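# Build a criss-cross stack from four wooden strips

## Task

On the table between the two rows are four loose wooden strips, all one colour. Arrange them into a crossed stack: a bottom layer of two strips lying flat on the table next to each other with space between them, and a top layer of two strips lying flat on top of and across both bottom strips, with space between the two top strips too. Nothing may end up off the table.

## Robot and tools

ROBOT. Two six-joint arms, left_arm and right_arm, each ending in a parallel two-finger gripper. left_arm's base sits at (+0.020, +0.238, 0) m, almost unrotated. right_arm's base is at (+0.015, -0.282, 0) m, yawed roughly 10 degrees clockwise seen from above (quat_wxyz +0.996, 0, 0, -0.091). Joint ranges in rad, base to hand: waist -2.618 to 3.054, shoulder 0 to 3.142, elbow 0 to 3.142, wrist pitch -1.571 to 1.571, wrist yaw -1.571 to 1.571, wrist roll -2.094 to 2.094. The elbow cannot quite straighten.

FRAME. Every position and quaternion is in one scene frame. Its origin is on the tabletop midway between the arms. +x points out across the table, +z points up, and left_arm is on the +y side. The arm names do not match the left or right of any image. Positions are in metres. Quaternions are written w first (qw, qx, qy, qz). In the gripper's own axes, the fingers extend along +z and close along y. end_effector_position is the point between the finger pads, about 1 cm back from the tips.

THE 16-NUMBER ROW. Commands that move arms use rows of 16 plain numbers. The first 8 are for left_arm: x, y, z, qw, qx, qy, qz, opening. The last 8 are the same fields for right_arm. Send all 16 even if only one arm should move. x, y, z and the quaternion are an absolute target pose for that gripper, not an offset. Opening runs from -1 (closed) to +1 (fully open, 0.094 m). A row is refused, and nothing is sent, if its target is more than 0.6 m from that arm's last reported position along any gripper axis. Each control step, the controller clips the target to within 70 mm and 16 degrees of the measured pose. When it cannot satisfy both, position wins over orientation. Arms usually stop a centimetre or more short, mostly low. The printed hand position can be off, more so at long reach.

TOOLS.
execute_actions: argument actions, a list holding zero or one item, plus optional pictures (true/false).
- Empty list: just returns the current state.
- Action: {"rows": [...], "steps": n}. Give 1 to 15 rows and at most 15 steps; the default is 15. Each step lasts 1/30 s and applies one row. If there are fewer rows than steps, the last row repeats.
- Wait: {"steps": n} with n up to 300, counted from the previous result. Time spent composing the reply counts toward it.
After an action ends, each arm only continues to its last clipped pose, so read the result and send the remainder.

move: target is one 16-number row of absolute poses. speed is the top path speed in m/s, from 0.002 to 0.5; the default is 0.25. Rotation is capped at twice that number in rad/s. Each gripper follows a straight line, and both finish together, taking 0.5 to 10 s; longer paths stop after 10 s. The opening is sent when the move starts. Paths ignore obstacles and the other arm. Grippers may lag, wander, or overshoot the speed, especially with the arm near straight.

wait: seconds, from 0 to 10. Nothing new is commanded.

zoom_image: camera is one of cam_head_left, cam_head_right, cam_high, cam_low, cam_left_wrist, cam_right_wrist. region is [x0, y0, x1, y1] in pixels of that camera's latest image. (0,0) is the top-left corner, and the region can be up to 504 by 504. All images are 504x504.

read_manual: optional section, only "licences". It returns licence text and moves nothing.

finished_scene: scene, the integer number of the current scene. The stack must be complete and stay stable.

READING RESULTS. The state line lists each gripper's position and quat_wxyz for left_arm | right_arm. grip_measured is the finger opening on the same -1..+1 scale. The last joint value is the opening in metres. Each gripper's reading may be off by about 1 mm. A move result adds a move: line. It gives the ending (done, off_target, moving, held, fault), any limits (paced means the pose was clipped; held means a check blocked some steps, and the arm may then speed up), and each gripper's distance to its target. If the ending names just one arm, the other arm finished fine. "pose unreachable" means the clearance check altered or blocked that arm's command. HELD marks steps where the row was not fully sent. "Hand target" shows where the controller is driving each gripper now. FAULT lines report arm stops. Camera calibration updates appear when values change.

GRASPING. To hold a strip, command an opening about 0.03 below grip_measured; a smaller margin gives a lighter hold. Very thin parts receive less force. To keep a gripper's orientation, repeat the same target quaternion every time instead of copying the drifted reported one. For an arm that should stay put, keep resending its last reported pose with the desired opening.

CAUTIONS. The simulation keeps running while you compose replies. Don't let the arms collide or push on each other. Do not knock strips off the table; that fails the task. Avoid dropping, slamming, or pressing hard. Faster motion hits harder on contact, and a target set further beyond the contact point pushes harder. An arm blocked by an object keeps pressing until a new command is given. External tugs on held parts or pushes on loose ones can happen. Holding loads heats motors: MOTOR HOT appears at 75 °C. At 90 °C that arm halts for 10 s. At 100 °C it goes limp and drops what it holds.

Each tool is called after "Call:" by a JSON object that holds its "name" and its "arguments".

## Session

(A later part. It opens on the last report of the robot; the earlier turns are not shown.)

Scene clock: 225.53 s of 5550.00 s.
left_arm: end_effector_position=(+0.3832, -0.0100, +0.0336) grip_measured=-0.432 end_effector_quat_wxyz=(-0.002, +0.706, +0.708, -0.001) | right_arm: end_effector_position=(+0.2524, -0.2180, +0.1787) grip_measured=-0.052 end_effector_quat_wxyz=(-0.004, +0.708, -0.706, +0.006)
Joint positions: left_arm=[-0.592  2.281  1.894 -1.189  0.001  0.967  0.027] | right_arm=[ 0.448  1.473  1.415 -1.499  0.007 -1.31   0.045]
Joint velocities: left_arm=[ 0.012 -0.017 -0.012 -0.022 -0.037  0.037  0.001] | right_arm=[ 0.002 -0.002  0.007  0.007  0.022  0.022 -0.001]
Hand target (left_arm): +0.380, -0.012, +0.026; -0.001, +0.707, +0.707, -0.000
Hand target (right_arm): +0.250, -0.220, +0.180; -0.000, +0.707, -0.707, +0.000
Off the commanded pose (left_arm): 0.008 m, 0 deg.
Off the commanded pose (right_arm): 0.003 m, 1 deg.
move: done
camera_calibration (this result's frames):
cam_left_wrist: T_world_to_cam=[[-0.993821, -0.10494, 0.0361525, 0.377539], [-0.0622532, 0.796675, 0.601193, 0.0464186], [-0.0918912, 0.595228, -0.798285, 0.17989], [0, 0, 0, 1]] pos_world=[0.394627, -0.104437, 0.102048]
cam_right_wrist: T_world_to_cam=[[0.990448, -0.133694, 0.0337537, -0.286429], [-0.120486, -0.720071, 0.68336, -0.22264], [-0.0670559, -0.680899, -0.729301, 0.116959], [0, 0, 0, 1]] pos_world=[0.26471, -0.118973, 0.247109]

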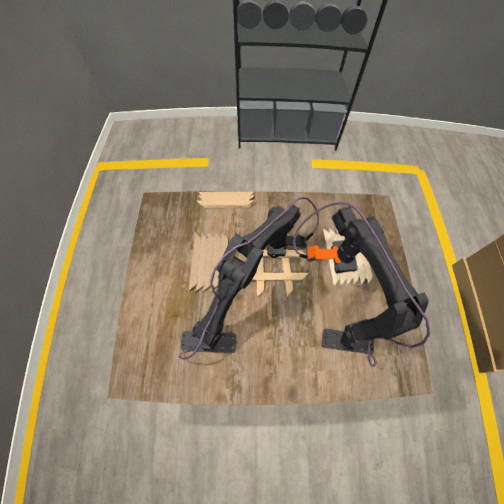

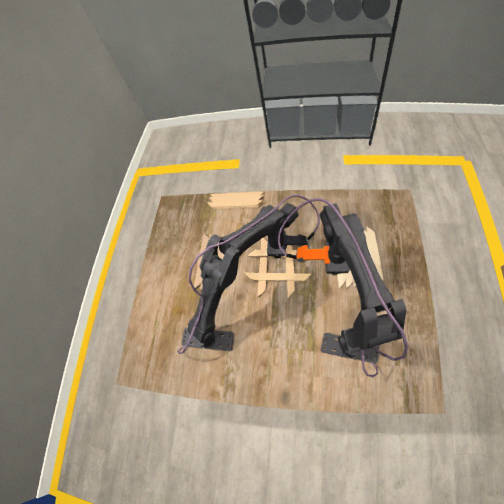

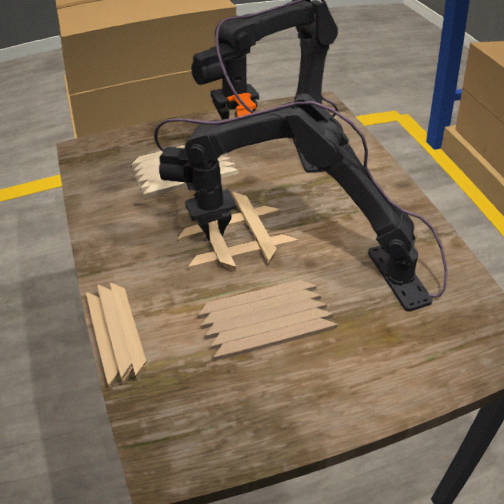

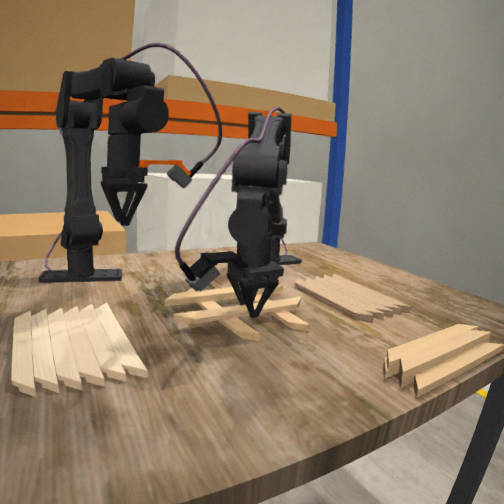

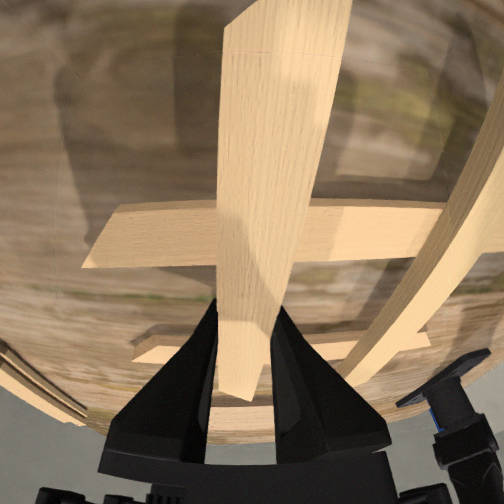

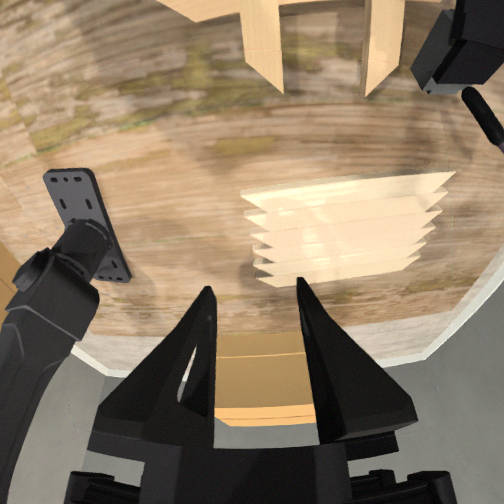

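Seated. Release, then lift.

Call:
{"name": "move", "arguments": {"target": [0.383,-0.010,0.036,0,0.7071,0.7071,0,-0.05, 0.25,-0.22,0.18,0,-0.7071,0.7071,0,-0.05], "speed": 0.03}}

Call:
{"name": "move", "arguments": {"target": [0.383,-0.010,0.11,0,0.7071,0.7071,0,-0.05, 0.25,-0.22,0.18,0,-0.7071,0.7071,0,-0.05], "speed": 0.1}}

Call:
{"name": "move", "arguments": {"target": [0.27,0.2,0.18,0,0.7071,0.7071,0,-0.05, 0.25,-0.22,0.18,0,-0.7071,0.7071,0,-0.05], "speed": 0.25}}

Scene clock: 233.97 s of 5550.00 s.
left_arm: end_effector_position=(+0.3832, -0.0099, +0.0331) grip_measured=-0.052 end_effector_quat_wxyz=(-0.003, +0.706, +0.708, -0.001) | right_arm: end_effector_position=(+0.2524, -0.2180, +0.1787) grip_measured=-0.052 end_effector_quat_wxyz=(-0.004, +0.708, -0.706, +0.006)
Joint positions: left_arm=[-0.592  2.282  1.894 -1.189  0.001  0.967  0.045] | right_arm=[ 0.448  1.473  1.415 -1.499  0.007 -1.31   0.045]
Joint velocities: left_arm=[ 0.027 -0.002 -0.012  0.037 -0.051 -0.081 -0.001] | right_arm=[-0.017 -0.022  0.007  0.022 -0.037 -0.051  0.001]
Hand target (left_arm): +0.383, -0.010, +0.036; -0.000, +0.707, +0.707, +0.000
Hand target (right_arm): +0.250, -0.220, +0.180; +0.000, +0.707, -0.707, +0.000
Off the commanded pose (left_arm): 0.003 m, 0 deg.
Off the commanded pose (right_arm): 0.003 m, 1 deg.
After step 90, 4.73 s passed at rest.
move: done
camera_calibration (this result's frames):
cam_left_wrist: T_world_to_cam=[[-0.993795, -0.104973, 0.0367756, 0.377495], [-0.0618134, 0.796097, 0.602004, 0.0464154], [-0.0924714, 0.595996, -0.797646, 0.179645], [0, 0, 0, 1]] pos_world=[0.394634, -0.104392, 0.101468]
cam_right_wrist: T_world_to_cam=[[0.990448, -0.133694, 0.0337537, -0.286429], [-0.120486, -0.720071, 0.68336, -0.22264], [-0.0670559, -0.680899, -0.729301, 0.116959], [0, 0, 0, 1]] pos_world=[0.26471, -0.118973, 0.247109]

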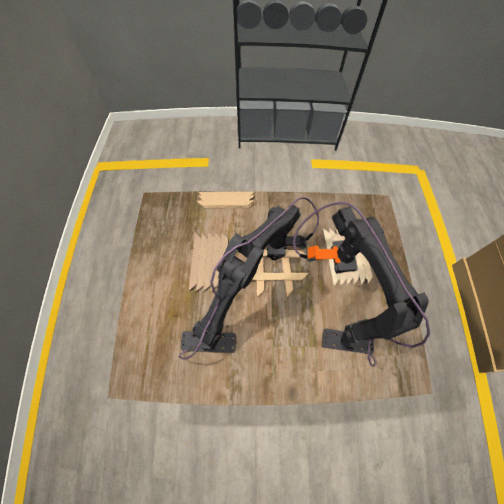

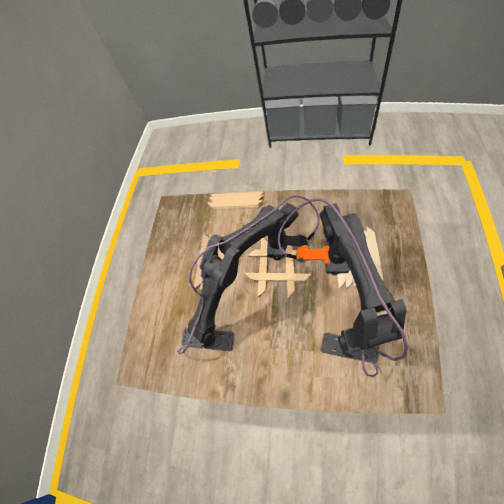

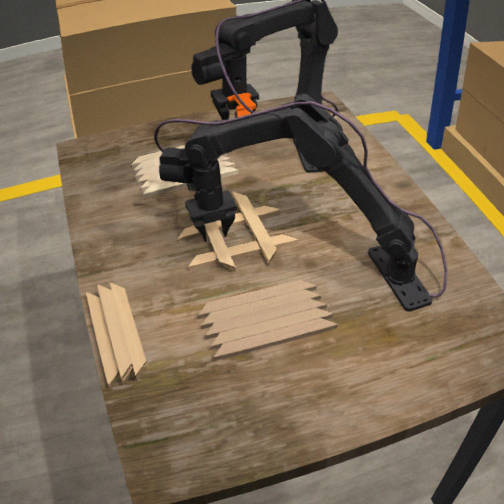

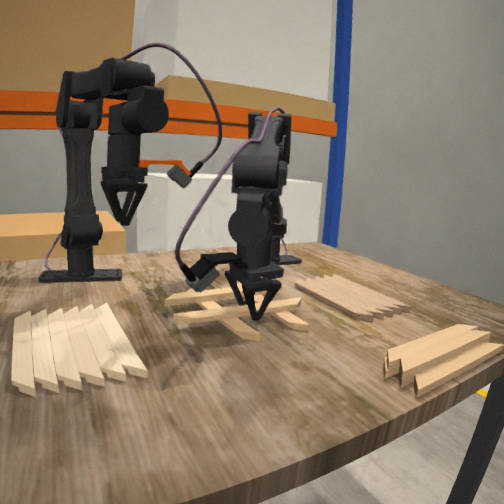

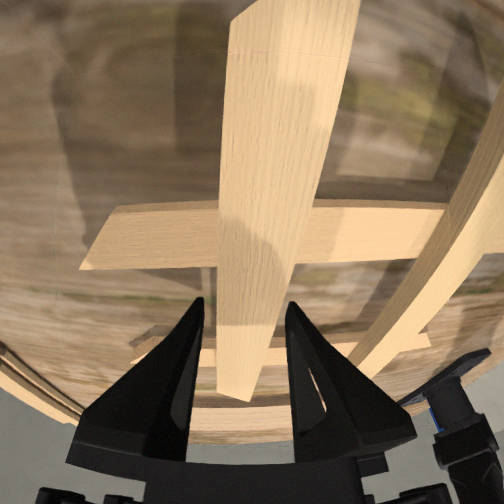

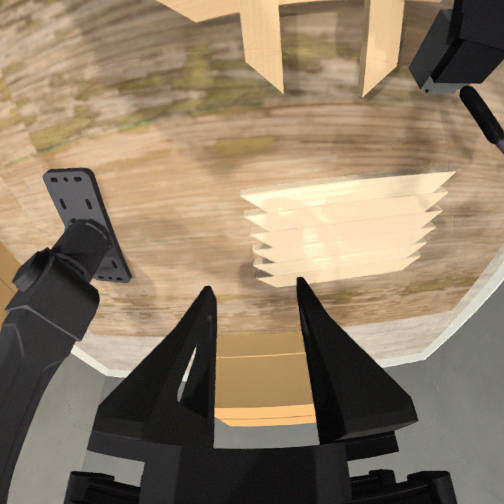

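Scene clock: 235.37 s of 5550.00 s.
left_arm: end_effector_position=(+0.3761, -0.0051, +0.0921) grip_measured=-0.052 end_effector_quat_wxyz=(-0.023, +0.706, +0.708, -0.005) | right_arm: end_effector_position=(+0.2524, -0.2180, +0.1787) grip_measured=-0.052 end_effector_quat_wxyz=(-0.004, +0.708, -0.706, +0.006)
Joint positions: left_arm=[-0.592  2.282  2.128 -1.464  0.001  0.967  0.045] | right_arm=[ 0.448  1.473  1.415 -1.499  0.007 -1.31   0.045]
Joint velocities: left_arm=[-0.027 -0.007 -0.007  0.022  0.037  0.051 -0.001] | right_arm=[-0.012  0.007  0.002 -0.022 -0.022  0.022 -0.001]
Hand target (left_arm): +0.381, -0.009, +0.110; +0.000, +0.707, +0.707, +0.000
Hand target (right_arm): +0.250, -0.220, +0.180; +0.000, +0.707, -0.707, +0.000
Off the commanded pose (left_arm): 0.020 m, 3 deg.
Off the commanded pose (right_arm): 0.003 m, 1 deg.
move: off_target (left_arm)
camera_calibration (this result's frames):
cam_left_wrist: T_world_to_cam=[[-0.991991, -0.106209, 0.0683576, 0.365249], [-0.0408118, 0.781708, 0.622307, -0.00322098], [-0.11953, 0.614534, -0.779783, 0.231818], [0, 0, 0, 1]] pos_world=[0.389901, -0.101149, 0.157804]
cam_right_wrist: T_world_to_cam=[[0.990448, -0.133694, 0.0337537, -0.286429], [-0.120486, -0.720071, 0.68336, -0.22264], [-0.0670559, -0.680899, -0.729301, 0.116959], [0, 0, 0, 1]] pos_world=[0.26471, -0.118973, 0.247109]

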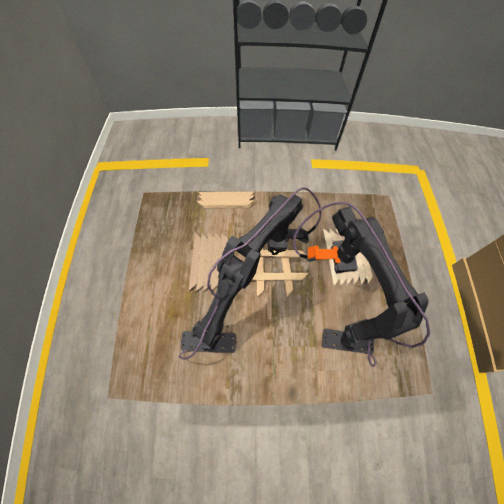

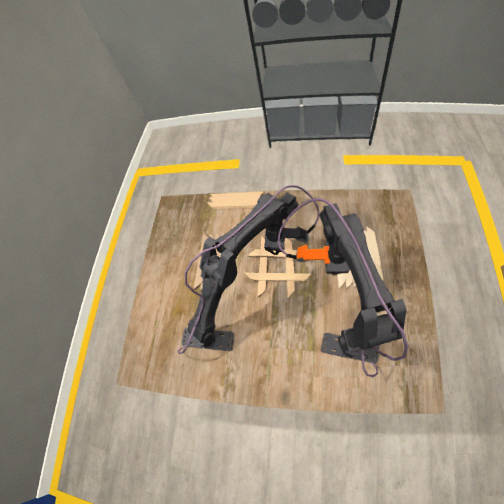

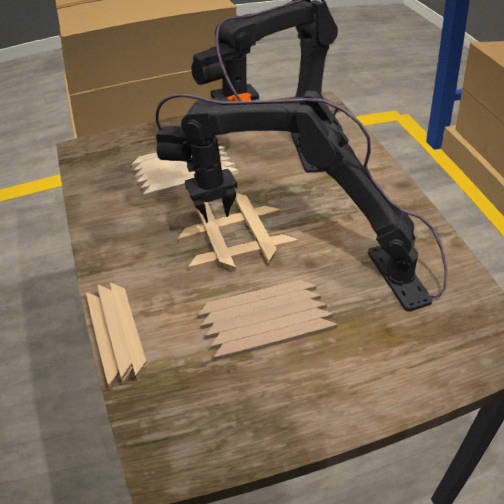

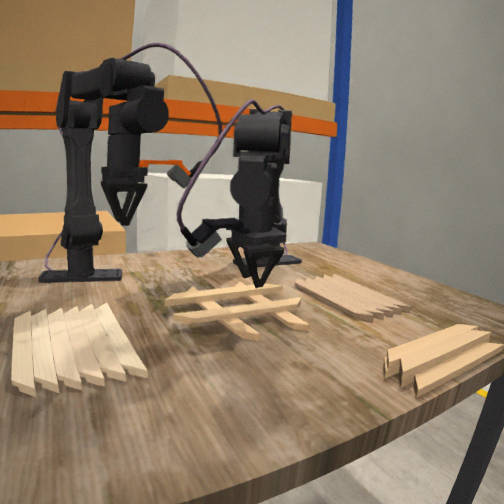

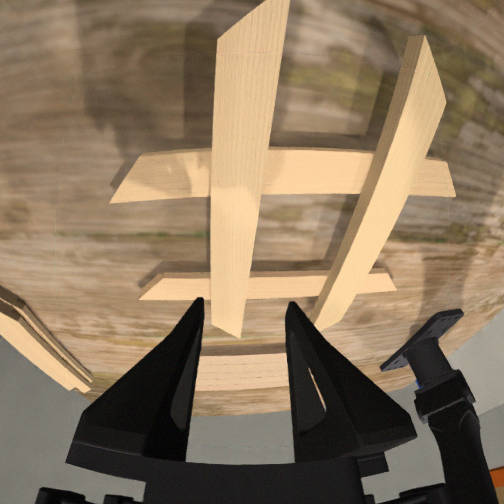

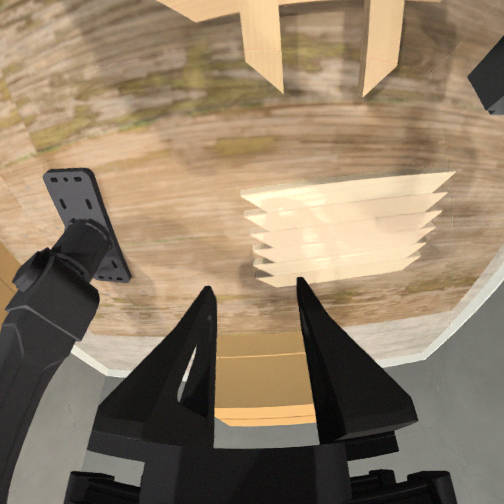

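Scene clock: 236.97 s of 5550.00 s.
left_arm: end_effector_position=(+0.2747, +0.2001, +0.1781) grip_measured=-0.052 end_effector_quat_wxyz=(-0.002, +0.705, +0.709, +0.014) | right_arm: end_effector_position=(+0.2524, -0.2180, +0.1787) grip_measured=-0.052 end_effector_quat_wxyz=(-0.004, +0.708, -0.706, +0.006)
Joint positions: left_arm=[-0.16   1.52   1.456 -1.493 -0.024  1.397  0.045] | right_arm=[ 0.448  1.473  1.415 -1.499  0.007 -1.31   0.045]
Joint velocities: left_arm=[-0.007  0.007 -0.007  0.022  0.007  0.081  0.   ] | right_arm=[-0.007 -0.012  0.012  0.022  0.022  0.051 -0.   ]
Hand target (left_arm): +0.267, +0.202, +0.178; -0.004, +0.707, +0.707, +0.008
Hand target (right_arm): +0.250, -0.220, +0.180; +0.000, +0.707, -0.707, +0.000
Off the commanded pose (left_arm): 0.005 m, 2 deg.
Off the commanded pose (right_arm): 0.003 m, 1 deg.
move: done
camera_calibration (this result's frames):
cam_left_wrist: T_world_to_cam=[[-0.994213, -0.10667, 0.0127109, 0.291163], [-0.0762704, 0.784249, 0.61574, -0.210886], [-0.0756493, 0.611208, -0.787847, 0.150663], [0, 0, 0, 1]] pos_world=[0.284791, 0.104359, 0.244849]
cam_right_wrist: T_world_to_cam=[[0.990448, -0.133694, 0.0337537, -0.286429], [-0.120486, -0.720071, 0.68336, -0.22264], [-0.0670559, -0.680899, -0.729301, 0.116959], [0, 0, 0, 1]] pos_world=[0.26471, -0.118973, 0.247109]

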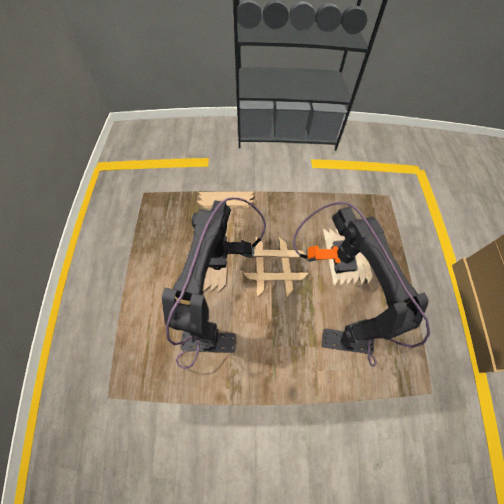

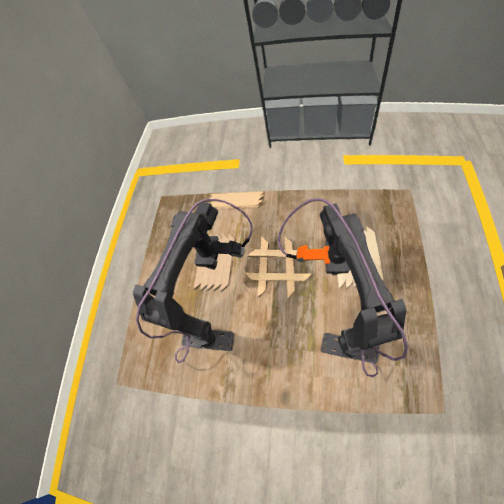

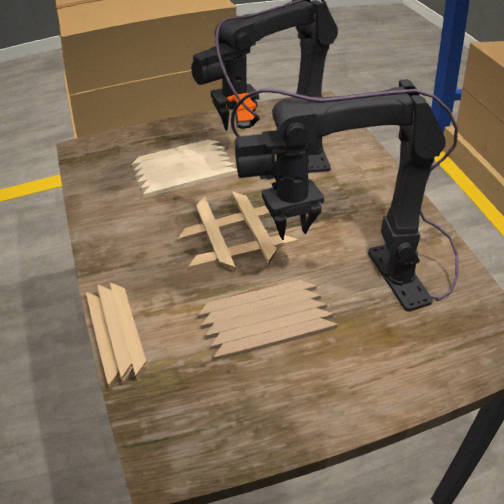

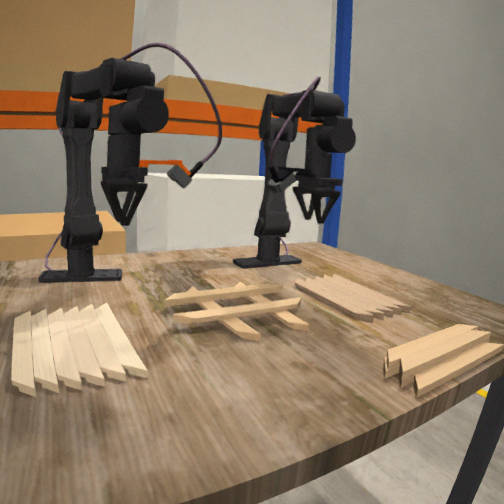

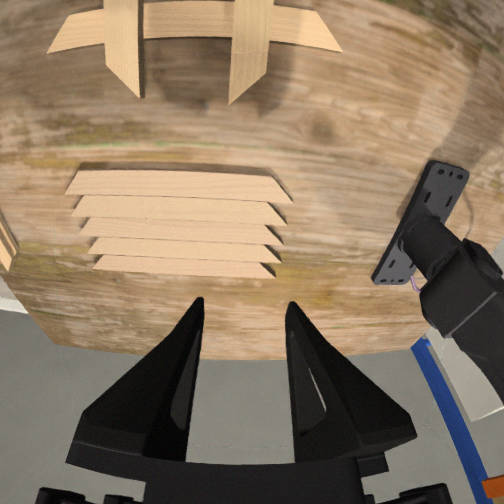

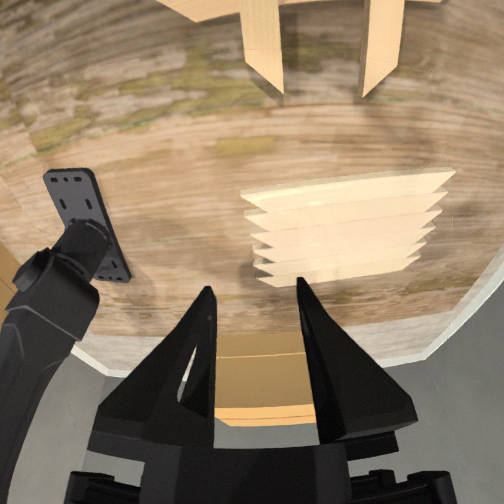

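Call:
{"name": "zoom_image", "arguments": {"camera": "cam_low", "region": [150, 265, 330, 350]}}

Call:
{"name": "zoom_image", "arguments": {"camera": "cam_high", "region": [160, 180, 320, 280]}}

Region (150, 265, 330, 350) of cam_low's 504x504 image, scaled by 2.800, with more detail than that image has; it fills the top 238 rows of this view, and the rest is white.

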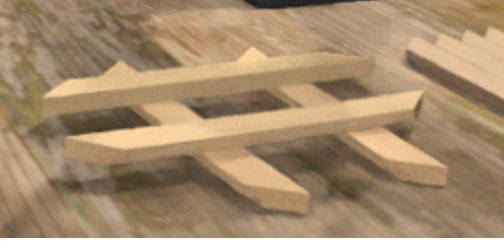

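Region (160, 180, 320, 280) of cam_high's 504x504 image, scaled by 3.150, with more detail than that image has; it fills the top 315 rows of this view, and the rest is white.

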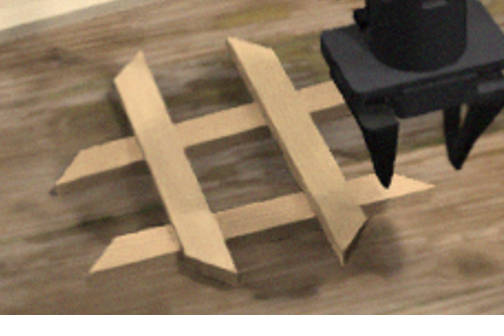

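Call:
{"name": "finished_scene", "arguments": {"scene": 2}}

The scene is finished: the task was done.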